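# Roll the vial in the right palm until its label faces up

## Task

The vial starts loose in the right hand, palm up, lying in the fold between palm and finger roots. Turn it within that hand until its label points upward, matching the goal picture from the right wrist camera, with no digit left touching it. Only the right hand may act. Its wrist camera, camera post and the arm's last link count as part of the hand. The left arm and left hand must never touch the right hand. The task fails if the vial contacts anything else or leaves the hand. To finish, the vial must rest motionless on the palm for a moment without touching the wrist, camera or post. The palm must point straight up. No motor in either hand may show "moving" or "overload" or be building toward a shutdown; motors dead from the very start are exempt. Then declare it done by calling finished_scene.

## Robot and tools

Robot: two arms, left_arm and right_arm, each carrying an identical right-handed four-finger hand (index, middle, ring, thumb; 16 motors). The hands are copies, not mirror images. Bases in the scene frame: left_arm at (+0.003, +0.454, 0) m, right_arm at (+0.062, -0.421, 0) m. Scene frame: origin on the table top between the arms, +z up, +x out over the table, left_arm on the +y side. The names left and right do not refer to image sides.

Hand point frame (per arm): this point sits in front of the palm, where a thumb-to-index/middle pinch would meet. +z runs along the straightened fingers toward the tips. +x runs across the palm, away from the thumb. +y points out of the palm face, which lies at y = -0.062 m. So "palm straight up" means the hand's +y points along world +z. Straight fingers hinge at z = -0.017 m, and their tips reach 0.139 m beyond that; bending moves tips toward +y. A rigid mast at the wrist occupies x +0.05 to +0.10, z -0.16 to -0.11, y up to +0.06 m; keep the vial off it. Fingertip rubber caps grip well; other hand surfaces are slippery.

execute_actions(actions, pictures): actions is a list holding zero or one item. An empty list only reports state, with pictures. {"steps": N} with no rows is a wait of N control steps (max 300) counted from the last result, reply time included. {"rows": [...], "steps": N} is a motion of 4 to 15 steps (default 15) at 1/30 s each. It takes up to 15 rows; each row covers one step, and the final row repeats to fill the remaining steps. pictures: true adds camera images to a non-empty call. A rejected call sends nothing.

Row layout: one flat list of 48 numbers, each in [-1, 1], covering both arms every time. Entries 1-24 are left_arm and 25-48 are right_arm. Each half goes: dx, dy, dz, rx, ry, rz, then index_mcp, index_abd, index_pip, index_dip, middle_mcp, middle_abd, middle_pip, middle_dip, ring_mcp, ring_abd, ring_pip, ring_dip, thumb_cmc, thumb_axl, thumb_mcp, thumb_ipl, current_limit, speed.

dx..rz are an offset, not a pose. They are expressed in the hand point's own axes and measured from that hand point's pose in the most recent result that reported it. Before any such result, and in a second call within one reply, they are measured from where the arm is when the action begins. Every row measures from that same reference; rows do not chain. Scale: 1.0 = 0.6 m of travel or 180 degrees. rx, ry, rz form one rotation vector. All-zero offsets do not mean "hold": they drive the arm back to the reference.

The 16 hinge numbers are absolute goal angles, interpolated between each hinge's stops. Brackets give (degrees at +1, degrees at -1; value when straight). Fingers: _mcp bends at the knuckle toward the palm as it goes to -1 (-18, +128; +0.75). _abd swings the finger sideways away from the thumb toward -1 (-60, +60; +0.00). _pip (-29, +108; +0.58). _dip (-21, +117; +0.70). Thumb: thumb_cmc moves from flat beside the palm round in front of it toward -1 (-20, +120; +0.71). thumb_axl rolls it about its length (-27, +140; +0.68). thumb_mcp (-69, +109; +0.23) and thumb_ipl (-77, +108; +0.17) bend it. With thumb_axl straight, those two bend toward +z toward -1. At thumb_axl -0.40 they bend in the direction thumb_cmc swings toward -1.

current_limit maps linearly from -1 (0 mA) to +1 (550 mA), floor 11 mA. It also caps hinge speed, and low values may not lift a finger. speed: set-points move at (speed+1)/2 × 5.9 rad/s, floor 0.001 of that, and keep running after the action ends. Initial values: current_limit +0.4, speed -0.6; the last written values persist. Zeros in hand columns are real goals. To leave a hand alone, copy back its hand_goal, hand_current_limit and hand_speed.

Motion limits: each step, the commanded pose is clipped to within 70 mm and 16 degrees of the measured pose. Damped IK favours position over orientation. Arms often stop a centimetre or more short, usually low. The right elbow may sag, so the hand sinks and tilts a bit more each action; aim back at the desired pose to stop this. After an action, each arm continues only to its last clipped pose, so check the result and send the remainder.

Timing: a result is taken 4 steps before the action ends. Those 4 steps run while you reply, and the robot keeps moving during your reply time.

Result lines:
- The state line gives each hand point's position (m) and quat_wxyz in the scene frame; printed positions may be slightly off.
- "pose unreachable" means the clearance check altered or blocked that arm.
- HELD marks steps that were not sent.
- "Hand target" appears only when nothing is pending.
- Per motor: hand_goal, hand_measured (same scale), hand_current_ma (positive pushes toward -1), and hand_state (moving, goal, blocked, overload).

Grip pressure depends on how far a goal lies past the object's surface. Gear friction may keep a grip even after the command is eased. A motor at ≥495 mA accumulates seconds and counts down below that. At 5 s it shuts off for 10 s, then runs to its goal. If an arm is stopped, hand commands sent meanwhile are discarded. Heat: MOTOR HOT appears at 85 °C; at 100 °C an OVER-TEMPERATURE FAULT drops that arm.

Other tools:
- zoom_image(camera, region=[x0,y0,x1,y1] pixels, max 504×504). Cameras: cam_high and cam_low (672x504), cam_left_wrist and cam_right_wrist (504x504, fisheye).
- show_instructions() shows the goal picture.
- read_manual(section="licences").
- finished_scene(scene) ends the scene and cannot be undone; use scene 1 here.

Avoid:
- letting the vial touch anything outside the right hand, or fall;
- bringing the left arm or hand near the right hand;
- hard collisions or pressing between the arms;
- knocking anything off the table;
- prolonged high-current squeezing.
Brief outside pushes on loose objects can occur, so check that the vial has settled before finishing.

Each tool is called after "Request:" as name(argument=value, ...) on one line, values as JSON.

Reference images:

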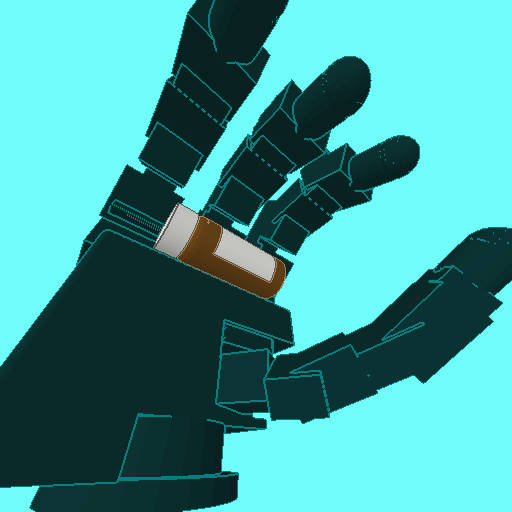

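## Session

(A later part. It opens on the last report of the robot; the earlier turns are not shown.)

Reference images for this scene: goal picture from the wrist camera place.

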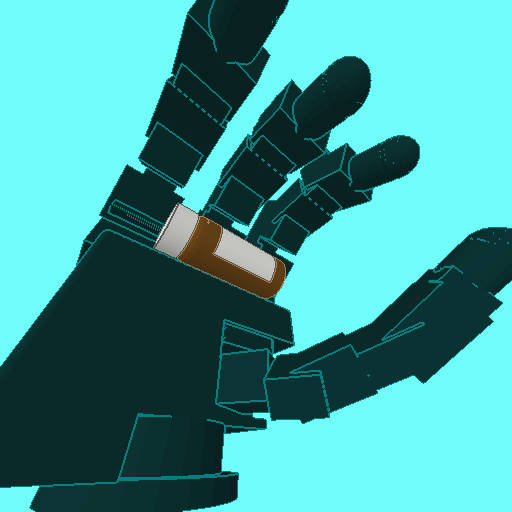

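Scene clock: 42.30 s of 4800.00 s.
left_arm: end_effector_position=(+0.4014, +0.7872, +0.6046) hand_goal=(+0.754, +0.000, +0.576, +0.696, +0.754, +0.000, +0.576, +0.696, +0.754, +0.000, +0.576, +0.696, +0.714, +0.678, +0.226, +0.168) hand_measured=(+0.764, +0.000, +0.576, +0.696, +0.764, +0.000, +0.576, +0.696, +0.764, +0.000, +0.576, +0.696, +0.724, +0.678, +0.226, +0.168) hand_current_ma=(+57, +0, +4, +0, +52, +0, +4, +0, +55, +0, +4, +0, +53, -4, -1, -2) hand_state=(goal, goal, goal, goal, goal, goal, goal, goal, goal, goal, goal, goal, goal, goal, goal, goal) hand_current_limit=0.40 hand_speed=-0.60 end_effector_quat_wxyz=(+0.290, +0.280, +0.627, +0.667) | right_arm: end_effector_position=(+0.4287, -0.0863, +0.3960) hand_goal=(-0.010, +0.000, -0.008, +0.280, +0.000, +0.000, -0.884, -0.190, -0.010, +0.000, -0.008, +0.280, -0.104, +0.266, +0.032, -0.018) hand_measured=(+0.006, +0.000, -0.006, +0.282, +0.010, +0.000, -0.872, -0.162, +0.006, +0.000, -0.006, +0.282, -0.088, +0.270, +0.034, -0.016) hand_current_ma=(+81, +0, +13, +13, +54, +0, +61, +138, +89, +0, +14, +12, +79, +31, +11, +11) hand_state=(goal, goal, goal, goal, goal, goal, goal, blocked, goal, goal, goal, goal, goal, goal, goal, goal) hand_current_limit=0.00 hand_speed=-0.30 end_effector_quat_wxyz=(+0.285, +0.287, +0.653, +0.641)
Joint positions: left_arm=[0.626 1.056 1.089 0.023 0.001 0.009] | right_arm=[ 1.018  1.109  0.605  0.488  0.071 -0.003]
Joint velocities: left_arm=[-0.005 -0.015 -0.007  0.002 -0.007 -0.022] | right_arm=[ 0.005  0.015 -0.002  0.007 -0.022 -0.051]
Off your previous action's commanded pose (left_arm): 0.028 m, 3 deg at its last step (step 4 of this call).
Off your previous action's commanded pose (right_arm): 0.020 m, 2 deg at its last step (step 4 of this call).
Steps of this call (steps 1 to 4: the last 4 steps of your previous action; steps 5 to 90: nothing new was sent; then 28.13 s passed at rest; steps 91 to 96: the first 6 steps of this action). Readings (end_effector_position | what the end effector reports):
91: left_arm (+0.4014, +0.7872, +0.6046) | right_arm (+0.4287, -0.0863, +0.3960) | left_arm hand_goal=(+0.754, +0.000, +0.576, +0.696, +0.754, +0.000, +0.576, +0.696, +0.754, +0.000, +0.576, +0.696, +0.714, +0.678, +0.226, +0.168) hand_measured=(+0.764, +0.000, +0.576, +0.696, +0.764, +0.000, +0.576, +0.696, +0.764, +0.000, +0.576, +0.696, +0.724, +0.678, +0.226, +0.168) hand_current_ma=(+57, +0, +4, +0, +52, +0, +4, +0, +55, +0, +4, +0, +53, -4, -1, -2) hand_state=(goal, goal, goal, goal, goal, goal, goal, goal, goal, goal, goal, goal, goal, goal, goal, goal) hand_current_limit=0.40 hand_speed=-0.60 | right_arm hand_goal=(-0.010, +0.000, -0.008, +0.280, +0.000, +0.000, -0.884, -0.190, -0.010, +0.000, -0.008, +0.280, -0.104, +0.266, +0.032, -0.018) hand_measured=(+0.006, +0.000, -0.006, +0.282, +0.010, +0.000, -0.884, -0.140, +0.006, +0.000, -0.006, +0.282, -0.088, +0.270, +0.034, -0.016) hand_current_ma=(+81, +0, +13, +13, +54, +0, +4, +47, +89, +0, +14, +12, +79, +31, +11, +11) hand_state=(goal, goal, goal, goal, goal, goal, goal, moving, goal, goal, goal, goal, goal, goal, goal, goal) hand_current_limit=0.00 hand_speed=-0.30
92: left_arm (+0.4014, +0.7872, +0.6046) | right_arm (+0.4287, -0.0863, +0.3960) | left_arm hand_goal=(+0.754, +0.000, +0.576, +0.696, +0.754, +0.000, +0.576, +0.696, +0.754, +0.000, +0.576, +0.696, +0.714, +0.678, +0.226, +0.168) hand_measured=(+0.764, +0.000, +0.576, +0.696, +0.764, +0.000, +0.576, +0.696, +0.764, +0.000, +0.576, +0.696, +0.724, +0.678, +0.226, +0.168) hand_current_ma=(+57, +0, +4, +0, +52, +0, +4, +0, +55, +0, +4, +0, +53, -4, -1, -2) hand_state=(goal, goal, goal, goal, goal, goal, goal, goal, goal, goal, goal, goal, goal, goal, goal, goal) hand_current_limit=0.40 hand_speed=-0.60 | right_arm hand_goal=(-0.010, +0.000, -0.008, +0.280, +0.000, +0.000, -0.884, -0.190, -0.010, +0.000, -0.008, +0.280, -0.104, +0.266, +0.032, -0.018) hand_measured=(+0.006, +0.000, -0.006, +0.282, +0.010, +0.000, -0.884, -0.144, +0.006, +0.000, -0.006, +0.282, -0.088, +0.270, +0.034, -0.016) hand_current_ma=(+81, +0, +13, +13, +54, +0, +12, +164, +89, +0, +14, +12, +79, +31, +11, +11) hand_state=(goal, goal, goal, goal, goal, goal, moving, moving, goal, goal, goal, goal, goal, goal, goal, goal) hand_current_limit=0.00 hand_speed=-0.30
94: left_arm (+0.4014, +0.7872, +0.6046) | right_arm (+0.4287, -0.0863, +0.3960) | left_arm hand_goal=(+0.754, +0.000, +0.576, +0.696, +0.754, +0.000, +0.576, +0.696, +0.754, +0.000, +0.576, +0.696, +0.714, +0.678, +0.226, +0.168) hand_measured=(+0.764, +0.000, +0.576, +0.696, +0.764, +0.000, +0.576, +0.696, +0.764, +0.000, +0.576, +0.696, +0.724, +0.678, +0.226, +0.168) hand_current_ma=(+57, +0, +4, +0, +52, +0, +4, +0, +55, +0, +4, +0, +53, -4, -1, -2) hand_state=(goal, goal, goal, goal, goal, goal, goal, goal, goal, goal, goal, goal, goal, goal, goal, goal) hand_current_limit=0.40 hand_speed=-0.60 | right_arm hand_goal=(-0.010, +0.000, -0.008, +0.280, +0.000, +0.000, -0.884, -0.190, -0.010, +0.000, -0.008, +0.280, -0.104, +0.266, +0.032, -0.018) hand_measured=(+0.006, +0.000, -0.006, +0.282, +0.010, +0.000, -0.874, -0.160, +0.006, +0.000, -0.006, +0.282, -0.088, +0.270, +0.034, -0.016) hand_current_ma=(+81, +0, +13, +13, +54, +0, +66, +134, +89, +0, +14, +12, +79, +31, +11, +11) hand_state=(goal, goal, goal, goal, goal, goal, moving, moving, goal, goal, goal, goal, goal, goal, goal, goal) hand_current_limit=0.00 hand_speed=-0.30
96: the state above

Request:
execute_actions(actions=[{"rows": [
[0,0.0463,-0.0099,-0.0163,0,0,0.754,0,0.576,0.696,0.754,0,0.576,0.696,0.754,0,0.576,0.696,0.714,0.678,0.226,0.168,0.4,-0.6,0,0.0333,0.0025,-0.0123,0,0.001,-0.02,0,-0.008,0.28,0.007,0,-0.868,-0.197,-0.02,0,-0.008,0.28,-0.104,0.266,0.032,-0.018,0.2,-0.3],
[0,0.0463,-0.0099,-0.0163,0,0,0.754,0,0.576,0.696,0.754,0,0.576,0.696,0.754,0,0.576,0.696,0.714,0.678,0.226,0.168,0.4,-0.6,0,0.0333,0.0025,-0.0123,0,0.001,-0.02,0,-0.008,0.28,0.014,0,-0.852,-0.219,-0.02,0,-0.008,0.28,-0.104,0.266,0.032,-0.018,0.2,-0.3],
[0,0.0463,-0.0099,-0.0163,0,0,0.754,0,0.576,0.696,0.754,0,0.576,0.696,0.754,0,0.576,0.696,0.714,0.678,0.226,0.168,0.4,-0.6,0,0.0333,0.0025,-0.0123,0,0.001,-0.02,0,-0.008,0.28,0.021,0,-0.837,-0.241,-0.02,0,-0.008,0.28,-0.104,0.266,0.032,-0.018,0.2,-0.3],
[0,0.0463,-0.0099,-0.0163,0,0,0.754,0,0.576,0.696,0.754,0,0.576,0.696,0.754,0,0.576,0.696,0.714,0.678,0.226,0.168,0.4,-0.6,0,0.0333,0.0025,-0.0123,0,0.001,-0.02,0,-0.008,0.28,0.028,0,-0.821,-0.263,-0.02,0,-0.008,0.28,-0.104,0.266,0.032,-0.018,0.2,-0.3],
[0,0.0463,-0.0099,-0.0163,0,0,0.754,0,0.576,0.696,0.754,0,0.576,0.696,0.754,0,0.576,0.696,0.714,0.678,0.226,0.168,0.4,-0.6,0,0.0333,0.0025,-0.0123,0,0.001,-0.02,0,-0.008,0.28,0.035,0,-0.805,-0.285,-0.02,0,-0.008,0.28,-0.104,0.266,0.032,-0.018,0.2,-0.3],
[0,0.0463,-0.0099,-0.0163,0,0,0.754,0,0.576,0.696,0.754,0,0.576,0.696,0.754,0,0.576,0.696,0.714,0.678,0.226,0.168,0.4,-0.6,0,0.0333,0.0025,-0.0123,0,0.001,-0.02,0,-0.008,0.28,0.042,0,-0.789,-0.307,-0.02,0,-0.008,0.28,-0.104,0.266,0.032,-0.018,0.2,-0.3],
[0,0.0463,-0.0099,-0.0163,0,0,0.754,0,0.576,0.696,0.754,0,0.576,0.696,0.754,0,0.576,0.696,0.714,0.678,0.226,0.168,0.4,-0.6,0,0.0333,0.0025,-0.0123,0,0.001,-0.02,0,-0.008,0.28,0.049,0,-0.774,-0.329,-0.02,0,-0.008,0.28,-0.104,0.266,0.032,-0.018,0.2,-0.3],
[0,0.0463,-0.0099,-0.0163,0,0,0.754,0,0.576,0.696,0.754,0,0.576,0.696,0.754,0,0.576,0.696,0.714,0.678,0.226,0.168,0.4,-0.6,0,0.0333,0.0025,-0.0123,0,0.001,-0.02,0,-0.008,0.28,0.056,0,-0.758,-0.351,-0.02,0,-0.008,0.28,-0.104,0.266,0.032,-0.018,0.2,-0.3],
[0,0.0463,-0.0099,-0.0163,0,0,0.754,0,0.576,0.696,0.754,0,0.576,0.696,0.754,0,0.576,0.696,0.714,0.678,0.226,0.168,0.4,-0.6,0,0.0333,0.0025,-0.0123,0,0.001,-0.02,0,-0.008,0.28,0.062,0,-0.742,-0.373,-0.02,0,-0.008,0.28,-0.104,0.266,0.032,-0.018,0.2,-0.3]
], "steps": 15}], pictures=true)

Scene clock: 44.03 s of 4800.00 s.
left_arm: end_effector_position=(+0.4014, +0.7872, +0.6046) hand_goal=(+0.754, +0.000, +0.576, +0.696, +0.754, +0.000, +0.576, +0.696, +0.754, +0.000, +0.576, +0.696, +0.714, +0.678, +0.226, +0.168) hand_measured=(+0.764, +0.000, +0.576, +0.696, +0.764, +0.000, +0.576, +0.696, +0.764, +0.000, +0.576, +0.696, +0.724, +0.678, +0.226, +0.168) hand_current_ma=(+57, +0, +4, +0, +52, +0, +4, +0, +55, +0, +4, +0, +53, -4, -1, -2) hand_state=(goal, goal, goal, goal, goal, goal, goal, goal, goal, goal, goal, goal, goal, goal, goal, goal) hand_current_limit=0.40 hand_speed=-0.60 end_effector_quat_wxyz=(+0.290, +0.280, +0.627, +0.667) | right_arm: end_effector_position=(+0.4287, -0.0863, +0.3960) hand_goal=(-0.020, +0.000, -0.008, +0.280, +0.062, +0.000, -0.742, -0.372, -0.020, +0.000, -0.008, +0.280, -0.104, +0.266, +0.032, -0.018) hand_measured=(-0.006, +0.000, -0.006, +0.282, +0.060, +0.000, -0.748, -0.348, -0.004, +0.000, -0.006, +0.282, -0.088, +0.270, +0.034, -0.016) hand_current_ma=(+80, +0, +13, +13, +17, +0, +23, +41, +88, +0, +13, +12, +79, +31, +11, +11) hand_state=(goal, goal, goal, goal, moving, goal, moving, moving, goal, goal, goal, goal, goal, goal, goal, goal) hand_current_limit=0.20 hand_speed=-0.30 end_effector_quat_wxyz=(+0.285, +0.287, +0.653, +0.641)
Joint positions: left_arm=[0.626 1.056 1.089 0.023 0.001 0.009] | right_arm=[ 1.018  1.109  0.605  0.488  0.071 -0.003]
Joint velocities: left_arm=[-0.015  0.005 -0.027  0.007 -0.007  0.007] | right_arm=[ 0.005 -0.015  0.017  0.002  0.051  0.037]
Off your previous action's commanded pose (left_arm): 0.028 m, 3 deg at its last step (step 4 of this call).
Off your previous action's commanded pose (right_arm): 0.020 m, 2 deg at its last step (step 4 of this call).
Steps of this call (steps 1 to 4: the last 4 steps of your previous action; steps 5 to 41: nothing new was sent; steps 42 to 52: the first 11 steps of this action). Readings (end_effector_position | what the end effector reports):
42: left_arm (+0.4014, +0.7872, +0.6046) | right_arm (+0.4287, -0.0863, +0.3960) | left_arm hand_goal=(+0.754, +0.000, +0.576, +0.696, +0.754, +0.000, +0.576, +0.696, +0.754, +0.000, +0.576, +0.696, +0.714, +0.678, +0.226, +0.168) hand_measured=(+0.764, +0.000, +0.576, +0.696, +0.764, +0.000, +0.576, +0.696, +0.764, +0.000, +0.576, +0.696, +0.724, +0.678, +0.226, +0.168) hand_current_ma=(+57, +0, +4, +0, +52, +0, +4, +0, +55, +0, +4, +0, +53, -4, -1, -2) hand_state=(goal, goal, goal, goal, goal, goal, goal, goal, goal, goal, goal, goal, goal, goal, goal, goal) hand_current_limit=0.40 hand_speed=-0.60 | right_arm hand_goal=(-0.020, +0.000, -0.008, +0.280, +0.008, +0.000, -0.868, -0.196, -0.020, +0.000, -0.008, +0.280, -0.104, +0.266, +0.032, -0.018) hand_measured=(+0.006, +0.000, -0.006, +0.282, +0.010, +0.000, -0.872, -0.162, +0.006, +0.000, -0.006, +0.282, -0.088, +0.270, +0.034, -0.016) hand_current_ma=(+81, +0, +13, +13, +54, +0, +61, +138, +89, +0, +14, +12, +79, +31, +11, +11) hand_state=(moving, goal, goal, goal, moving, goal, moving, moving, moving, goal, goal, goal, goal, goal, goal, goal) hand_current_limit=0.20 hand_speed=-0.30
43: left_arm (+0.4014, +0.7872, +0.6046) | right_arm (+0.4287, -0.0863, +0.3960) | left_arm hand_goal=(+0.754, +0.000, +0.576, +0.696, +0.754, +0.000, +0.576, +0.696, +0.754, +0.000, +0.576, +0.696, +0.714, +0.678, +0.226, +0.168) hand_measured=(+0.764, +0.000, +0.576, +0.696, +0.764, +0.000, +0.576, +0.696, +0.764, +0.000, +0.576, +0.696, +0.724, +0.678, +0.226, +0.168) hand_current_ma=(+57, +0, +4, +0, +52, +0, +4, +0, +55, +0, +4, +0, +53, -4, -1, -2) hand_state=(goal, goal, goal, goal, goal, goal, goal, goal, goal, goal, goal, goal, goal, goal, goal, goal) hand_current_limit=0.40 hand_speed=-0.60 | right_arm hand_goal=(-0.020, +0.000, -0.008, +0.280, +0.014, +0.000, -0.852, -0.218, -0.020, +0.000, -0.008, +0.280, -0.104, +0.266, +0.032, -0.018) hand_measured=(+0.004, +0.000, -0.006, +0.282, +0.010, +0.000, -0.870, -0.164, +0.006, +0.000, -0.006, +0.282, -0.088, +0.270, +0.034, -0.016) hand_current_ma=(+113, +0, +13, +13, +8, +0, +18, +146, +122, +0, +14, +12, +79, +31, +11, +11) hand_state=(moving, goal, goal, goal, moving, goal, moving, moving, moving, goal, goal, goal, goal, goal, goal, goal) hand_current_limit=0.20 hand_speed=-0.30
45: left_arm (+0.4014, +0.7872, +0.6046) | right_arm (+0.4287, -0.0863, +0.3960) | left_arm hand_goal=(+0.754, +0.000, +0.576, +0.696, +0.754, +0.000, +0.576, +0.696, +0.754, +0.000, +0.576, +0.696, +0.714, +0.678, +0.226, +0.168) hand_measured=(+0.764, +0.000, +0.576, +0.696, +0.764, +0.000, +0.576, +0.696, +0.764, +0.000, +0.576, +0.696, +0.724, +0.678, +0.226, +0.168) hand_current_ma=(+57, +0, +4, +0, +52, +0, +4, +0, +55, +0, +4, +0, +53, -4, -1, -2) hand_state=(goal, goal, goal, goal, goal, goal, goal, goal, goal, goal, goal, goal, goal, goal, goal, goal) hand_current_limit=0.40 hand_speed=-0.60 | right_arm hand_goal=(-0.020, +0.000, -0.008, +0.280, +0.028, +0.000, -0.820, -0.262, -0.020, +0.000, -0.008, +0.280, -0.104, +0.266, +0.032, -0.018) hand_measured=(-0.004, +0.000, -0.006, +0.282, +0.014, +0.000, -0.852, -0.190, -0.002, +0.000, -0.006, +0.282, -0.088, +0.270, +0.034, -0.016) hand_current_ma=(+75, +0, +13, +13, -7, +0, +1, +123, +82, +0, +13, +12, +79, +31, +11, +11) hand_state=(moving, goal, goal, goal, moving, goal, moving, moving, moving, goal, goal, goal, goal, goal, goal, goal) hand_current_limit=0.20 hand_speed=-0.30
49: left_arm (+0.4014, +0.7872, +0.6046) | right_arm (+0.4287, -0.0863, +0.3960) | left_arm hand_goal=(+0.754, +0.000, +0.576, +0.696, +0.754, +0.000, +0.576, +0.696, +0.754, +0.000, +0.576, +0.696, +0.714, +0.678, +0.226, +0.168) hand_measured=(+0.764, +0.000, +0.576, +0.696, +0.764, +0.000, +0.576, +0.696, +0.764, +0.000, +0.576, +0.696, +0.724, +0.678, +0.226, +0.168) hand_current_ma=(+57, +0, +4, +0, +52, +0, +4, +0, +55, +0, +4, +0, +53, -4, -1, -2) hand_state=(goal, goal, goal, goal, goal, goal, goal, goal, goal, goal, goal, goal, goal, goal, goal, goal) hand_current_limit=0.40 hand_speed=-0.60 | right_arm hand_goal=(-0.020, +0.000, -0.008, +0.280, +0.056, +0.000, -0.758, -0.350, -0.020, +0.000, -0.008, +0.280, -0.104, +0.266, +0.032, -0.018) hand_measured=(-0.006, +0.000, -0.006, +0.282, +0.042, +0.000, -0.792, -0.282, -0.004, +0.000, -0.006, +0.282, -0.088, +0.270, +0.034, -0.016) hand_current_ma=(+80, +0, +13, +13, -2, +0, -6, +95, +88, +0, +13, +12, +79, +31, +11, +11) hand_state=(goal, goal, goal, goal, moving, goal, moving, moving, goal, goal, goal, goal, goal, goal, goal, goal) hand_current_limit=0.20 hand_speed=-0.30
52: the state above

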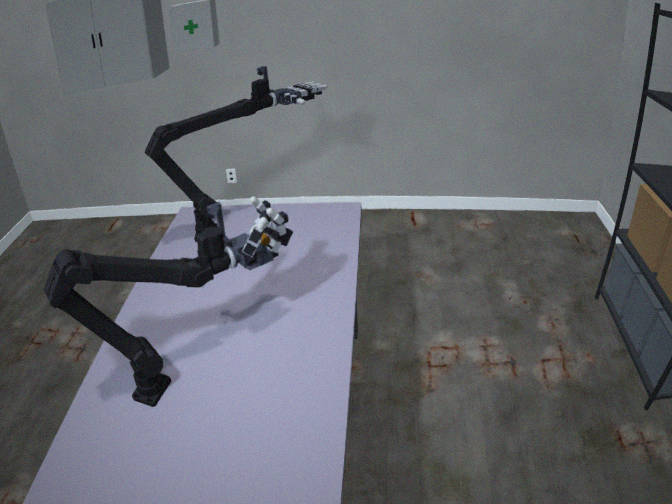

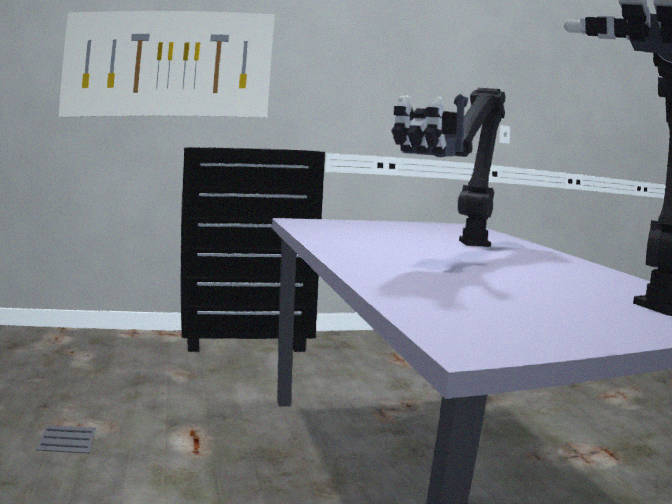

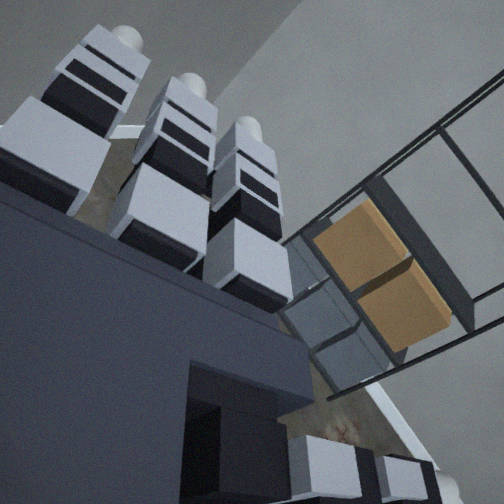

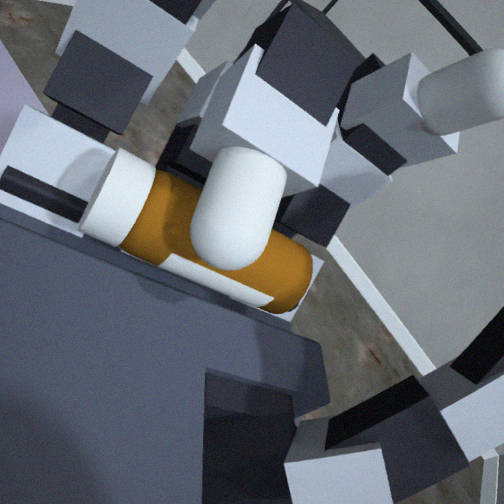

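Request:
zoom_image(camera="cam_right_wrist", region=[0, 100, 360, 380])

Region (0, 100, 360, 380) of cam_right_wrist's 504x504 image, scaled by 1.400, with more detail than that image has.

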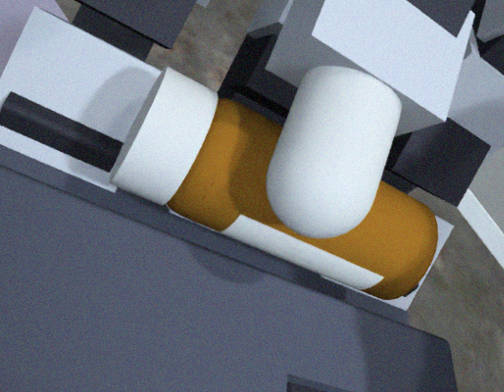

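Request:
execute_actions(actions=[])

Scene clock: 44.50 s of 4800.00 s.
left_arm: end_effector_position=(+0.4014, +0.7872, +0.6046) hand_goal=(+0.754, +0.000, +0.576, +0.696, +0.754, +0.000, +0.576, +0.696, +0.754, +0.000, +0.576, +0.696, +0.714, +0.678, +0.226, +0.168) hand_measured=(+0.764, +0.000, +0.576, +0.696, +0.764, +0.000, +0.576, +0.696, +0.764, +0.000, +0.576, +0.696, +0.724, +0.678, +0.226, +0.168) hand_current_ma=(+57, +0, +4, +0, +52, +0, +4, +0, +55, +0, +4, +0, +53, -4, -1, -2) hand_state=(goal, goal, goal, goal, goal, goal, goal, goal, goal, goal, goal, goal, goal, goal, goal, goal) hand_current_limit=0.40 hand_speed=-0.60 end_effector_quat_wxyz=(+0.290, +0.280, +0.627, +0.667) | right_arm: end_effector_position=(+0.4287, -0.0863, +0.3960) hand_goal=(-0.020, +0.000, -0.008, +0.280, +0.062, +0.000, -0.742, -0.372, -0.020, +0.000, -0.008, +0.280, -0.104, +0.266, +0.032, -0.018) hand_measured=(-0.006, +0.000, -0.006, +0.282, +0.062, +0.000, -0.740, -0.356, -0.004, +0.000, -0.006, +0.282, -0.088, +0.270, +0.034, -0.016) hand_current_ma=(+80, +0, +13, +13, +2, +0, +7, +82, +88, +0, +13, +12, +79, +31, +11, +11) hand_state=(goal, goal, goal, goal, goal, goal, goal, goal, goal, goal, goal, goal, goal, goal, goal, goal) hand_current_limit=0.20 hand_speed=-0.30 end_effector_quat_wxyz=(+0.285, +0.287, +0.653, +0.641)
Joint positions: left_arm=[0.626 1.056 1.089 0.023 0.001 0.009] | right_arm=[ 1.018  1.109  0.605  0.488  0.071 -0.003]
Joint velocities: left_arm=[-0.015 -0.005 -0.012  0.002  0.081 -0.022] | right_arm=[-0.005  0.015  0.002  0.002 -0.037  0.022]
Hand target (left_arm): +0.395, +0.782, +0.631; +0.296, +0.272, +0.610, +0.682
Hand target (right_arm): +0.430, -0.086, +0.416; +0.289, +0.282, +0.640, +0.654
Off the commanded pose (left_arm): 0.028 m, 3 deg.
Off the commanded pose (right_arm): 0.020 m, 2 deg.
Kept back: nothing.
Steps of this call (steps 1 to 4: the last 4 steps of your previous action; steps 5 to 14: nothing new was sent). Readings (end_effector_position | what the end effector reports):
1: left_arm (+0.4014, +0.7872, +0.6046) | right_arm (+0.4287, -0.0863, +0.3960) | left_arm hand_goal=(+0.754, +0.000, +0.576, +0.696, +0.754, +0.000, +0.576, +0.696, +0.754, +0.000, +0.576, +0.696, +0.714, +0.678, +0.226, +0.168) hand_measured=(+0.764, +0.000, +0.576, +0.696, +0.764, +0.000, +0.576, +0.696, +0.764, +0.000, +0.576, +0.696, +0.724, +0.678, +0.226, +0.168) hand_current_ma=(+57, +0, +4, +0, +52, +0, +4, +0, +55, +0, +4, +0, +53, -4, -1, -2) hand_state=(goal, goal, goal, goal, goal, goal, goal, goal, goal, goal, goal, goal, goal, goal, goal, goal) hand_current_limit=0.40 hand_speed=-0.60 | right_arm hand_goal=(-0.020, +0.000, -0.008, +0.280, +0.062, +0.000, -0.742, -0.372, -0.020, +0.000, -0.008, +0.280, -0.104, +0.266, +0.032, -0.018) hand_measured=(-0.006, +0.000, -0.006, +0.282, +0.062, +0.000, -0.742, -0.354, -0.004, +0.000, -0.006, +0.282, -0.088, +0.270, +0.034, -0.016) hand_current_ma=(+80, +0, +13, +13, +4, +0, +16, +76, +88, +0, +13, +12, +79, +31, +11, +11) hand_state=(goal, goal, goal, goal, moving, goal, moving, moving, goal, goal, goal, goal, goal, goal, goal, goal) hand_current_limit=0.20 hand_speed=-0.30
2: left_arm (+0.4014, +0.7872, +0.6046) | right_arm (+0.4287, -0.0863, +0.3960) | left_arm hand_goal=(+0.754, +0.000, +0.576, +0.696, +0.754, +0.000, +0.576, +0.696, +0.754, +0.000, +0.576, +0.696, +0.714, +0.678, +0.226, +0.168) hand_measured=(+0.764, +0.000, +0.576, +0.696, +0.764, +0.000, +0.576, +0.696, +0.764, +0.000, +0.576, +0.696, +0.724, +0.678, +0.226, +0.168) hand_current_ma=(+57, +0, +4, +0, +52, +0, +4, +0, +55, +0, +4, +0, +53, -4, -1, -2) hand_state=(goal, goal, goal, goal, goal, goal, goal, goal, goal, goal, goal, goal, goal, goal, goal, goal) hand_current_limit=0.40 hand_speed=-0.60 | right_arm hand_goal=(-0.020, +0.000, -0.008, +0.280, +0.062, +0.000, -0.742, -0.372, -0.020, +0.000, -0.008, +0.280, -0.104, +0.266, +0.032, -0.018) hand_measured=(-0.006, +0.000, -0.006, +0.282, +0.062, +0.000, -0.740, -0.356, -0.004, +0.000, -0.006, +0.282, -0.088, +0.270, +0.034, -0.016) hand_current_ma=(+80, +0, +13, +13, +2, +0, +10, +79, +88, +0, +13, +12, +79, +31, +11, +11) hand_state=(goal, goal, goal, goal, goal, goal, moving, moving, goal, goal, goal, goal, goal, goal, goal, goal) hand_current_limit=0.20 hand_speed=-0.30
4: left_arm (+0.4014, +0.7872, +0.6046) | right_arm (+0.4287, -0.0863, +0.3960) | left_arm hand_goal=(+0.754, +0.000, +0.576, +0.696, +0.754, +0.000, +0.576, +0.696, +0.754, +0.000, +0.576, +0.696, +0.714, +0.678, +0.226, +0.168) hand_measured=(+0.764, +0.000, +0.576, +0.696, +0.764, +0.000, +0.576, +0.696, +0.764, +0.000, +0.576, +0.696, +0.724, +0.678, +0.226, +0.168) hand_current_ma=(+57, +0, +4, +0, +52, +0, +4, +0, +55, +0, +4, +0, +53, -4, -1, -2) hand_state=(goal, goal, goal, goal, goal, goal, goal, goal, goal, goal, goal, goal, goal, goal, goal, goal) hand_current_limit=0.40 hand_speed=-0.60 | right_arm hand_goal=(-0.020, +0.000, -0.008, +0.280, +0.062, +0.000, -0.742, -0.372, -0.020, +0.000, -0.008, +0.280, -0.104, +0.266, +0.032, -0.018) hand_measured=(-0.006, +0.000, -0.006, +0.282, +0.062, +0.000, -0.740, -0.356, -0.004, +0.000, -0.006, +0.282, -0.088, +0.270, +0.034, -0.016) hand_current_ma=(+80, +0, +13, +13, +2, +0, +7, +82, +88, +0, +13, +12, +79, +31, +11, +11) hand_state=(goal, goal, goal, goal, goal, goal, goal, goal, goal, goal, goal, goal, goal, goal, goal, goal) hand_current_limit=0.20 hand_speed=-0.30
8: left_arm (+0.4014, +0.7872, +0.6046) | right_arm (+0.4287, -0.0863, +0.3960) | left_arm hand_goal=(+0.754, +0.000, +0.576, +0.696, +0.754, +0.000, +0.576, +0.696, +0.754, +0.000, +0.576, +0.696, +0.714, +0.678, +0.226, +0.168) hand_measured=(+0.764, +0.000, +0.576, +0.696, +0.764, +0.000, +0.576, +0.696, +0.764, +0.000, +0.576, +0.696, +0.724, +0.678, +0.226, +0.168) hand_current_ma=(+57, +0, +4, +0, +52, +0, +4, +0, +55, +0, +4, +0, +53, -4, -1, -2) hand_state=(goal, goal, goal, goal, goal, goal, goal, goal, goal, goal, goal, goal, goal, goal, goal, goal) hand_current_limit=0.40 hand_speed=-0.60 | right_arm hand_goal=(-0.020, +0.000, -0.008, +0.280, +0.062, +0.000, -0.742, -0.372, -0.020, +0.000, -0.008, +0.280, -0.104, +0.266, +0.032, -0.018) hand_measured=(-0.006, +0.000, -0.006, +0.282, +0.062, +0.000, -0.740, -0.356, -0.004, +0.000, -0.006, +0.282, -0.088, +0.270, +0.034, -0.016) hand_current_ma=(+80, +0, +13, +13, +2, +0, +7, +82, +88, +0, +13, +12, +79, +31, +11, +11) hand_state=(goal, goal, goal, goal, goal, goal, goal, goal, goal, goal, goal, goal, goal, goal, goal, goal) hand_current_limit=0.20 hand_speed=-0.30
14: the state above

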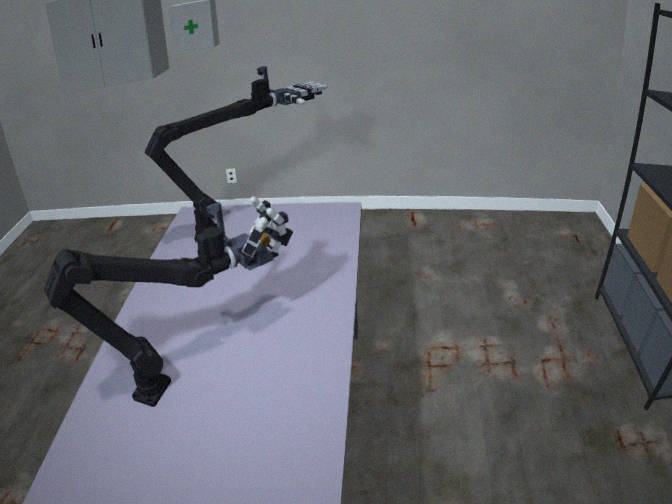

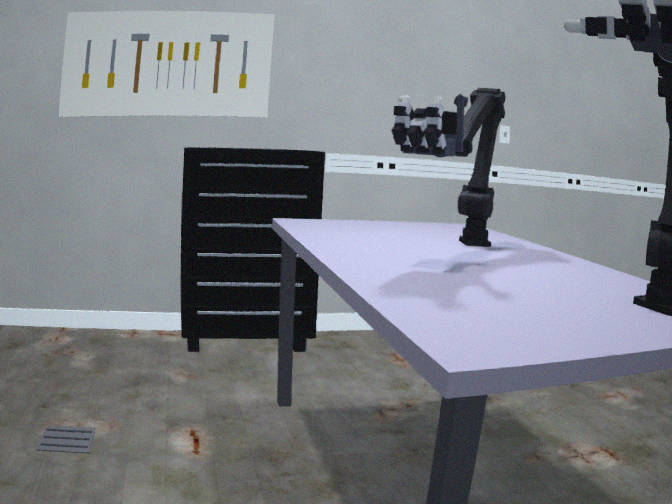

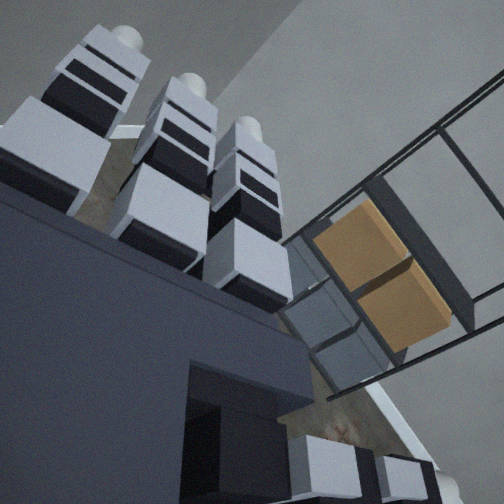

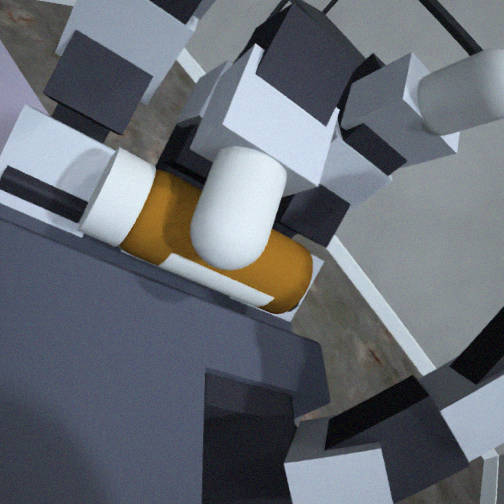

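Request:
execute_actions(actions=[{"rows": [
[0,0.0463,-0.0099,-0.0163,0,0,0.754,0,0.576,0.696,0.754,0,0.576,0.696,0.754,0,0.576,0.696,0.714,0.678,0.226,0.168,0.4,-0.6,0,0.0333,0.0025,-0.0123,0,0.001,-0.02,0,-0.008,0.28,0.06,0,-0.722,-0.398,-0.02,0,-0.008,0.28,-0.104,0.266,0.032,-0.018,0.3,-0.3],
[0,0.0463,-0.0099,-0.0163,0,0,0.754,0,0.576,0.696,0.754,0,0.576,0.696,0.754,0,0.576,0.696,0.714,0.678,0.226,0.168,0.4,-0.6,0,0.0333,0.0025,-0.0123,0,0.001,-0.02,0,-0.008,0.28,0.06,0,-0.702,-0.424,-0.02,0,-0.008,0.28,-0.104,0.266,0.032,-0.018,0.3,-0.3],
[0,0.0463,-0.0099,-0.0163,0,0,0.754,0,0.576,0.696,0.754,0,0.576,0.696,0.754,0,0.576,0.696,0.714,0.678,0.226,0.168,0.4,-0.6,0,0.0333,0.0025,-0.0123,0,0.001,-0.02,0,-0.008,0.28,0.06,0,-0.682,-0.450,-0.02,0,-0.008,0.28,-0.104,0.266,0.032,-0.018,0.3,-0.3],
[0,0.0463,-0.0099,-0.0163,0,0,0.754,0,0.576,0.696,0.754,0,0.576,0.696,0.754,0,0.576,0.696,0.714,0.678,0.226,0.168,0.4,-0.6,0,0.0333,0.0025,-0.0123,0,0.001,-0.02,0,-0.008,0.28,0.06,0,-0.662,-0.477,-0.02,0,-0.008,0.28,-0.104,0.266,0.032,-0.018,0.3,-0.3],
[0,0.0463,-0.0099,-0.0163,0,0,0.754,0,0.576,0.696,0.754,0,0.576,0.696,0.754,0,0.576,0.696,0.714,0.678,0.226,0.168,0.4,-0.6,0,0.0333,0.0025,-0.0123,0,0.001,-0.02,0,-0.008,0.28,0.06,0,-0.641,-0.503,-0.02,0,-0.008,0.28,-0.104,0.266,0.032,-0.018,0.3,-0.3],
[0,0.0463,-0.0099,-0.0163,0,0,0.754,0,0.576,0.696,0.754,0,0.576,0.696,0.754,0,0.576,0.696,0.714,0.678,0.226,0.168,0.4,-0.6,0,0.0333,0.0025,-0.0123,0,0.001,-0.02,0,-0.008,0.28,0.06,0,-0.621,-0.529,-0.02,0,-0.008,0.28,-0.104,0.266,0.032,-0.018,0.3,-0.3],
[0,0.0463,-0.0099,-0.0163,0,0,0.754,0,0.576,0.696,0.754,0,0.576,0.696,0.754,0,0.576,0.696,0.714,0.678,0.226,0.168,0.4,-0.6,0,0.0333,0.0025,-0.0123,0,0.001,-0.02,0,-0.008,0.28,0.06,0,-0.600,-0.557,-0.02,0,-0.008,0.28,-0.104,0.266,0.032,-0.018,0.3,-0.3],
[0,0.0463,-0.0099,-0.0163,0,0,0.754,0,0.576,0.696,0.754,0,0.576,0.696,0.754,0,0.576,0.696,0.714,0.678,0.226,0.168,0.4,-0.6,0,0.0333,0.0025,-0.0123,0,0.001,-0.02,0,-0.008,0.28,0.06,0,-0.579,-0.585,-0.02,0,-0.008,0.28,-0.104,0.266,0.032,-0.018,0.3,-0.3],
[0,0.0463,-0.0099,-0.0163,0,0,0.754,0,0.576,0.696,0.754,0,0.576,0.696,0.754,0,0.576,0.696,0.714,0.678,0.226,0.168,0.4,-0.6,0,0.0333,0.0025,-0.0123,0,0.001,-0.02,0,-0.008,0.28,0.06,0,-0.558,-0.613,-0.02,0,-0.008,0.28,-0.104,0.266,0.032,-0.018,0.3,-0.3],
[0,0.0463,-0.0099,-0.0163,0,0,0.754,0,0.576,0.696,0.754,0,0.576,0.696,0.754,0,0.576,0.696,0.714,0.678,0.226,0.168,0.4,-0.6,0,0.0333,0.0025,-0.0123,0,0.001,-0.02,0,-0.008,0.28,0.06,0,-0.537,-0.641,-0.02,0,-0.008,0.28,-0.104,0.266,0.032,-0.018,0.3,-0.3],
[0,0.0463,-0.0099,-0.0163,0,0,0.754,0,0.576,0.696,0.754,0,0.576,0.696,0.754,0,0.576,0.696,0.714,0.678,0.226,0.168,0.4,-0.6,0,0.0333,0.0025,-0.0123,0,0.001,-0.02,0,-0.008,0.28,0.06,0,-0.516,-0.669,-0.02,0,-0.008,0.28,-0.104,0.266,0.032,-0.018,0.3,-0.3],
[0,0.0463,-0.0099,-0.0163,0,0,0.754,0,0.576,0.696,0.754,0,0.576,0.696,0.754,0,0.576,0.696,0.714,0.678,0.226,0.168,0.4,-0.6,0,0.0333,0.0025,-0.0123,0,0.001,-0.02,0,-0.008,0.28,0.06,0,-0.495,-0.697,-0.02,0,-0.008,0.28,-0.104,0.266,0.032,-0.018,0.3,-0.3]
], "steps": 15}], pictures=false)

Request:
execute_actions(actions=[{"steps": 8}], pictures=true)

Scene clock: 46.77 s of 4800.00 s.
left_arm: end_effector_position=(+0.4014, +0.7872, +0.6046) hand_goal=(+0.754, +0.000, +0.576, +0.696, +0.754, +0.000, +0.576, +0.696, +0.754, +0.000, +0.576, +0.696, +0.714, +0.678, +0.226, +0.168) hand_measured=(+0.764, +0.000, +0.576, +0.696, +0.764, +0.000, +0.576, +0.696, +0.764, +0.000, +0.576, +0.696, +0.724, +0.678, +0.226, +0.168) hand_current_ma=(+57, +0, +4, +0, +52, +0, +4, +0, +55, +0, +4, +0, +53, -4, -1, -2) hand_state=(goal, goal, goal, goal, goal, goal, goal, goal, goal, goal, goal, goal, goal, goal, goal, goal) hand_current_limit=0.40 hand_speed=-0.60 end_effector_quat_wxyz=(+0.290, +0.280, +0.627, +0.667) | right_arm: end_effector_position=(+0.4287, -0.0863, +0.3960) hand_goal=(-0.020, +0.000, -0.008, +0.280, +0.060, +0.000, -0.516, -0.668, -0.020, +0.000, -0.008, +0.280, -0.104, +0.266, +0.032, -0.018) hand_measured=(-0.006, +0.000, -0.006, +0.282, +0.062, +0.000, -0.560, -0.542, -0.004, +0.000, -0.006, +0.282, -0.088, +0.270, +0.034, -0.016) hand_current_ma=(+80, +0, +13, +13, +13, +0, +11, +188, +88, +0, +13, +12, +79, +31, +11, +11) hand_state=(goal, goal, goal, goal, goal, goal, moving, moving, goal, goal, goal, goal, goal, goal, goal, goal) hand_current_limit=0.30 hand_speed=-0.30 end_effector_quat_wxyz=(+0.285, +0.287, +0.653, +0.641)
Joint positions: left_arm=[0.626 1.056 1.089 0.023 0.001 0.009] | right_arm=[ 1.018  1.109  0.605  0.488  0.071 -0.003]
Joint velocities: left_arm=[-0.015  0.005 -0.007 -0.002 -0.037  0.037] | right_arm=[-0.005 -0.005 -0.002 -0.002  0.022  0.051]
Steps of this call (steps 1 to 57: nothing new was sent; steps 58 to 68: the first 11 steps of this action). Readings (end_effector_position | what the end effector reports):
58: left_arm (+0.4014, +0.7872, +0.6046) | right_arm (+0.4287, -0.0863, +0.3960) | left_arm hand_goal=(+0.754, +0.000, +0.576, +0.696, +0.754, +0.000, +0.576, +0.696, +0.754, +0.000, +0.576, +0.696, +0.714, +0.678, +0.226, +0.168) hand_measured=(+0.764, +0.000, +0.576, +0.696, +0.764, +0.000, +0.576, +0.696, +0.764, +0.000, +0.576, +0.696, +0.724, +0.678, +0.226, +0.168) hand_current_ma=(+57, +0, +4, +0, +52, +0, +4, +0, +55, +0, +4, +0, +53, -4, -1, -2) hand_state=(goal, goal, goal, goal, goal, goal, goal, goal, goal, goal, goal, goal, goal, goal, goal, goal) hand_current_limit=0.40 hand_speed=-0.60 | right_arm hand_goal=(-0.020, +0.000, -0.008, +0.280, +0.060, +0.000, -0.722, -0.398, -0.020, +0.000, -0.008, +0.280, -0.104, +0.266, +0.032, -0.018) hand_measured=(-0.006, +0.000, -0.006, +0.282, +0.062, +0.000, -0.740, -0.356, -0.004, +0.000, -0.006, +0.282, -0.088, +0.270, +0.034, -0.016) hand_current_ma=(+80, +0, +13, +13, +2, +0, +7, +82, +88, +0, +13, +12, +79, +31, +11, +11) hand_state=(goal, goal, goal, goal, moving, goal, moving, moving, goal, goal, goal, goal, goal, goal, goal, goal) hand_current_limit=0.30 hand_speed=-0.30
59: left_arm (+0.4014, +0.7872, +0.6046) | right_arm (+0.4287, -0.0863, +0.3960) | left_arm hand_goal=(+0.754, +0.000, +0.576, +0.696, +0.754, +0.000, +0.576, +0.696, +0.754, +0.000, +0.576, +0.696, +0.714, +0.678, +0.226, +0.168) hand_measured=(+0.764, +0.000, +0.576, +0.696, +0.764, +0.000, +0.576, +0.696, +0.764, +0.000, +0.576, +0.696, +0.724, +0.678, +0.226, +0.168) hand_current_ma=(+57, +0, +4, +0, +52, +0, +4, +0, +55, +0, +4, +0, +53, -4, -1, -2) hand_state=(goal, goal, goal, goal, goal, goal, goal, goal, goal, goal, goal, goal, goal, goal, goal, goal) hand_current_limit=0.40 hand_speed=-0.60 | right_arm hand_goal=(-0.020, +0.000, -0.008, +0.280, +0.060, +0.000, -0.702, -0.424, -0.020, +0.000, -0.008, +0.280, -0.104, +0.266, +0.032, -0.018) hand_measured=(-0.006, +0.000, -0.006, +0.282, +0.062, +0.000, -0.740, -0.358, -0.004, +0.000, -0.006, +0.282, -0.088, +0.270, +0.034, -0.016) hand_current_ma=(+80, +0, +13, +13, +14, +0, -39, +148, +88, +0, +13, +12, +79, +31, +11, +11) hand_state=(goal, goal, goal, goal, moving, goal, moving, moving, goal, goal, goal, goal, goal, goal, goal, goal) hand_current_limit=0.30 hand_speed=-0.30
61: left_arm (+0.4014, +0.7872, +0.6046) | right_arm (+0.4287, -0.0863, +0.3960) | left_arm hand_goal=(+0.754, +0.000, +0.576, +0.696, +0.754, +0.000, +0.576, +0.696, +0.754, +0.000, +0.576, +0.696, +0.714, +0.678, +0.226, +0.168) hand_measured=(+0.764, +0.000, +0.576, +0.696, +0.764, +0.000, +0.576, +0.696, +0.764, +0.000, +0.576, +0.696, +0.724, +0.678, +0.226, +0.168) hand_current_ma=(+57, +0, +4, +0, +52, +0, +4, +0, +55, +0, +4, +0, +53, -4, -1, -2) hand_state=(goal, goal, goal, goal, goal, goal, goal, goal, goal, goal, goal, goal, goal, goal, goal, goal) hand_current_limit=0.40 hand_speed=-0.60 | right_arm hand_goal=(-0.020, +0.000, -0.008, +0.280, +0.060, +0.000, -0.662, -0.476, -0.020, +0.000, -0.008, +0.280, -0.104, +0.266, +0.032, -0.018) hand_measured=(-0.006, +0.000, -0.006, +0.282, +0.062, +0.000, -0.706, -0.394, -0.004, +0.000, -0.006, +0.282, -0.088, +0.270, +0.034, -0.016) hand_current_ma=(+80, +0, +13, +13, +13, +0, -3, +157, +88, +0, +13, +12, +79, +31, +11, +11) hand_state=(goal, goal, goal, goal, goal, goal, moving, moving, goal, goal, goal, goal, goal, goal, goal, goal) hand_current_limit=0.30 hand_speed=-0.30
65: left_arm (+0.4014, +0.7872, +0.6046) | right_arm (+0.4287, -0.0863, +0.3960) | left_arm hand_goal=(+0.754, +0.000, +0.576, +0.696, +0.754, +0.000, +0.576, +0.696, +0.754, +0.000, +0.576, +0.696, +0.714, +0.678, +0.226, +0.168) hand_measured=(+0.764, +0.000, +0.576, +0.696, +0.764, +0.000, +0.576, +0.696, +0.764, +0.000, +0.576, +0.696, +0.724, +0.678, +0.226, +0.168) hand_current_ma=(+57, +0, +4, +0, +52, +0, +4, +0, +55, +0, +4, +0, +53, -4, -1, -2) hand_state=(goal, goal, goal, goal, goal, goal, goal, goal, goal, goal, goal, goal, goal, goal, goal, goal) hand_current_limit=0.40 hand_speed=-0.60 | right_arm hand_goal=(-0.020, +0.000, -0.008, +0.280, +0.060, +0.000, -0.578, -0.584, -0.020, +0.000, -0.008, +0.280, -0.104, +0.266, +0.032, -0.018) hand_measured=(-0.006, +0.000, -0.006, +0.282, +0.062, +0.000, -0.622, -0.480, -0.004, +0.000, -0.006, +0.282, -0.088, +0.270, +0.034, -0.016) hand_current_ma=(+80, +0, +13, +13, +13, +0, +13, +181, +88, +0, +13, +12, +79, +31, +11, +11) hand_state=(goal, goal, goal, goal, goal, goal, moving, moving, goal, goal, goal, goal, goal, goal, goal, goal) hand_current_limit=0.30 hand_speed=-0.30
68: the state above

Scene clock: 47.03 s of 4800.00 s.
left_arm: end_effector_position=(+0.4014, +0.7872, +0.6046) hand_goal=(+0.754, +0.000, +0.576, +0.696, +0.754, +0.000, +0.576, +0.696, +0.754, +0.000, +0.576, +0.696, +0.714, +0.678, +0.226, +0.168) hand_measured=(+0.764, +0.000, +0.576, +0.696, +0.764, +0.000, +0.576, +0.696, +0.764, +0.000, +0.576, +0.696, +0.724, +0.678, +0.226, +0.168) hand_current_ma=(+57, +0, +4, +0, +52, +0, +4, +0, +55, +0, +4, +0, +53, -4, -1, -2) hand_state=(goal, goal, goal, goal, goal, goal, goal, goal, goal, goal, goal, goal, goal, goal, goal, goal) hand_current_limit=0.40 hand_speed=-0.60 end_effector_quat_wxyz=(+0.290, +0.280, +0.627, +0.667) | right_arm: end_effector_position=(+0.4287, -0.0863, +0.3960) hand_goal=(-0.020, +0.000, -0.008, +0.280, +0.060, +0.000, -0.494, -0.696, -0.020, +0.000, -0.008, +0.280, -0.104, +0.266, +0.032, -0.018) hand_measured=(-0.006, +0.000, -0.006, +0.282, +0.058, +0.000, -0.472, -0.628, -0.004, +0.000, -0.006, +0.282, -0.088, +0.270, +0.034, -0.016) hand_current_ma=(+80, +0, +13, +13, -10, +0, +112, +341, +88, +0, +13, +12, +79, +31, +11, +11) hand_state=(goal, goal, goal, goal, goal, goal, moving, moving, goal, goal, goal, goal, goal, goal, goal, goal) hand_current_limit=0.30 hand_speed=-0.30 end_effector_quat_wxyz=(+0.285, +0.287, +0.653, +0.641)
Joint positions: left_arm=[0.626 1.056 1.089 0.023 0.001 0.009] | right_arm=[ 1.018  1.109  0.605  0.488  0.071 -0.003]
Joint velocities: left_arm=[-0.005 -0.005 -0.002 -0.002 -0.11   0.051] | right_arm=[ 0.005 -0.005 -0.002 -0.012  0.095 -0.022]
Hand target (left_arm): +0.395, +0.782, +0.631; +0.296, +0.272, +0.610, +0.682
Hand target (right_arm): +0.430, -0.086, +0.416; +0.289, +0.282, +0.640, +0.654
Off the commanded pose (left_arm): 0.028 m, 3 deg.
Off the commanded pose (right_arm): 0.020 m, 2 deg.
Kept back: nothing.
Steps of this call (steps 1 to 4: the last 4 steps of your previous action; steps 5 to 8: nothing new was sent). Readings (end_effector_position | what the end effector reports):
1: left_arm (+0.4014, +0.7872, +0.6046) | right_arm (+0.4287, -0.0863, +0.3960) | left_arm hand_goal=(+0.754, +0.000, +0.576, +0.696, +0.754, +0.000, +0.576, +0.696, +0.754, +0.000, +0.576, +0.696, +0.714, +0.678, +0.226, +0.168) hand_measured=(+0.764, +0.000, +0.576, +0.696, +0.764, +0.000, +0.576, +0.696, +0.764, +0.000, +0.576, +0.696, +0.724, +0.678, +0.226, +0.168) hand_current_ma=(+57, +0, +4, +0, +52, +0, +4, +0, +55, +0, +4, +0, +53, -4, -1, -2) hand_state=(goal, goal, goal, goal, goal, goal, goal, goal, goal, goal, goal, goal, goal, goal, goal, goal) hand_current_limit=0.40 hand_speed=-0.60 | right_arm hand_goal=(-0.020, +0.000, -0.008, +0.280, +0.060, +0.000, -0.494, -0.696, -0.020, +0.000, -0.008, +0.280, -0.104, +0.266, +0.032, -0.018) hand_measured=(-0.006, +0.000, -0.006, +0.282, +0.062, +0.000, -0.538, -0.562, -0.004, +0.000, -0.006, +0.282, -0.088, +0.270, +0.034, -0.016) hand_current_ma=(+80, +0, +13, +13, +13, +0, +16, +186, +88, +0, +13, +12, +79, +31, +11, +11) hand_state=(goal, goal, goal, goal, goal, goal, moving, moving, goal, goal, goal, goal, goal, goal, goal, goal) hand_current_limit=0.30 hand_speed=-0.30
2: left_arm (+0.4014, +0.7872, +0.6046) | right_arm (+0.4287, -0.0863, +0.3960) | left_arm hand_goal=(+0.754, +0.000, +0.576, +0.696, +0.754, +0.000, +0.576, +0.696, +0.754, +0.000, +0.576, +0.696, +0.714, +0.678, +0.226, +0.168) hand_measured=(+0.764, +0.000, +0.576, +0.696, +0.764, +0.000, +0.576, +0.696, +0.764, +0.000, +0.576, +0.696, +0.724, +0.678, +0.226, +0.168) hand_current_ma=(+57, +0, +4, +0, +52, +0, +4, +0, +55, +0, +4, +0, +53, -4, -1, -2) hand_state=(goal, goal, goal, goal, goal, goal, goal, goal, goal, goal, goal, goal, goal, goal, goal, goal) hand_current_limit=0.40 hand_speed=-0.60 | right_arm hand_goal=(-0.020, +0.000, -0.008, +0.280, +0.060, +0.000, -0.494, -0.696, -0.020, +0.000, -0.008, +0.280, -0.104, +0.266, +0.032, -0.018) hand_measured=(-0.006, +0.000, -0.006, +0.282, +0.062, +0.000, -0.518, -0.582, -0.004, +0.000, -0.006, +0.282, -0.088, +0.270, +0.034, -0.016) hand_current_ma=(+80, +0, +13, +13, +13, +0, +11, +193, +88, +0, +13, +12, +79, +31, +11, +11) hand_state=(goal, goal, goal, goal, goal, goal, moving, moving, goal, goal, goal, goal, goal, goal, goal, goal) hand_current_limit=0.30 hand_speed=-0.30
4: left_arm (+0.4014, +0.7872, +0.6046) | right_arm (+0.4287, -0.0863, +0.3960) | left_arm hand_goal=(+0.754, +0.000, +0.576, +0.696, +0.754, +0.000, +0.576, +0.696, +0.754, +0.000, +0.576, +0.696, +0.714, +0.678, +0.226, +0.168) hand_measured=(+0.764, +0.000, +0.576, +0.696, +0.764, +0.000, +0.576, +0.696, +0.764, +0.000, +0.576, +0.696, +0.724, +0.678, +0.226, +0.168) hand_current_ma=(+57, +0, +4, +0, +52, +0, +4, +0, +55, +0, +4, +0, +53, -4, -1, -2) hand_state=(goal, goal, goal, goal, goal, goal, goal, goal, goal, goal, goal, goal, goal, goal, goal, goal) hand_current_limit=0.40 hand_speed=-0.60 | right_arm hand_goal=(-0.020, +0.000, -0.008, +0.280, +0.060, +0.000, -0.494, -0.696, -0.020, +0.000, -0.008, +0.280, -0.104, +0.266, +0.032, -0.018) hand_measured=(-0.006, +0.000, -0.006, +0.282, +0.062, +0.000, -0.486, -0.614, -0.004, +0.000, -0.006, +0.282, -0.088, +0.270, +0.034, -0.016) hand_current_ma=(+80, +0, +13, +13, +4, +0, +89, +288, +88, +0, +13, +12, +79, +31, +11, +11) hand_state=(goal, goal, goal, goal, moving, goal, moving, moving, goal, goal, goal, goal, goal, goal, goal, goal) hand_current_limit=0.30 hand_speed=-0.30
8: the state above

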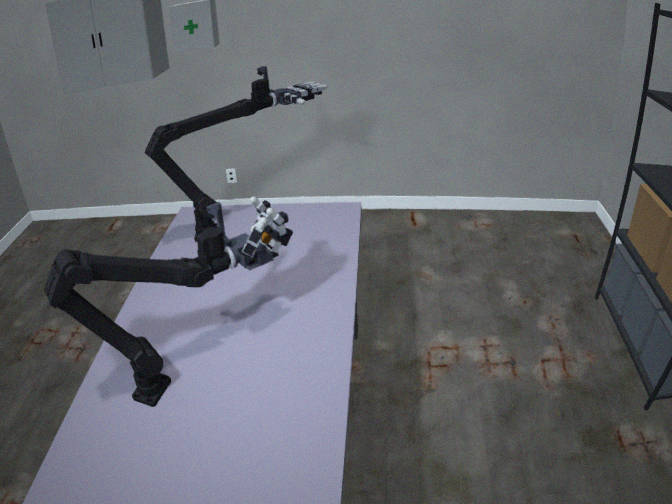

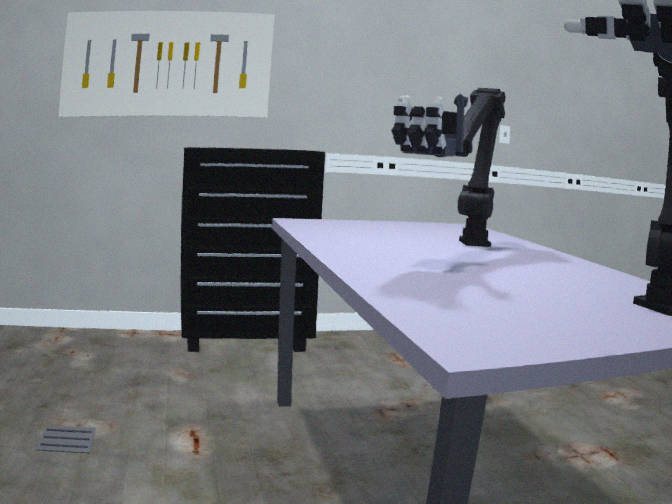

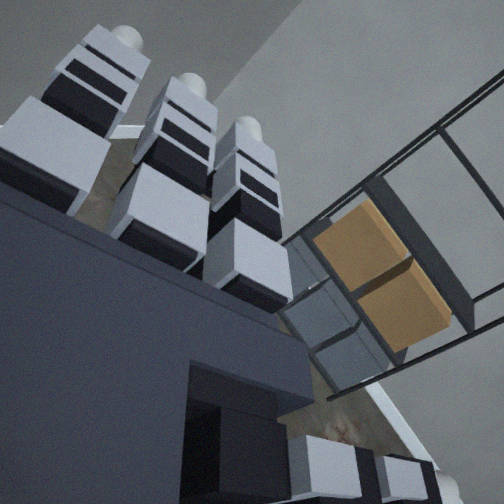

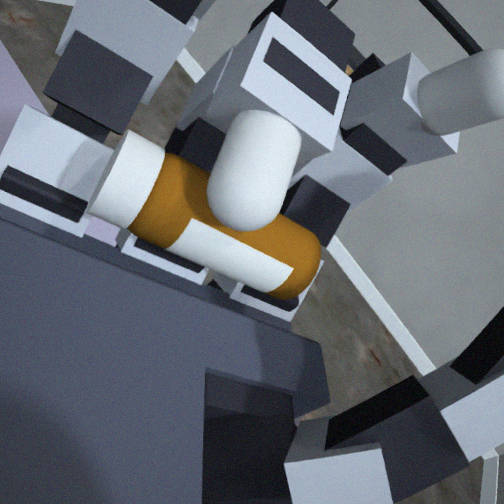

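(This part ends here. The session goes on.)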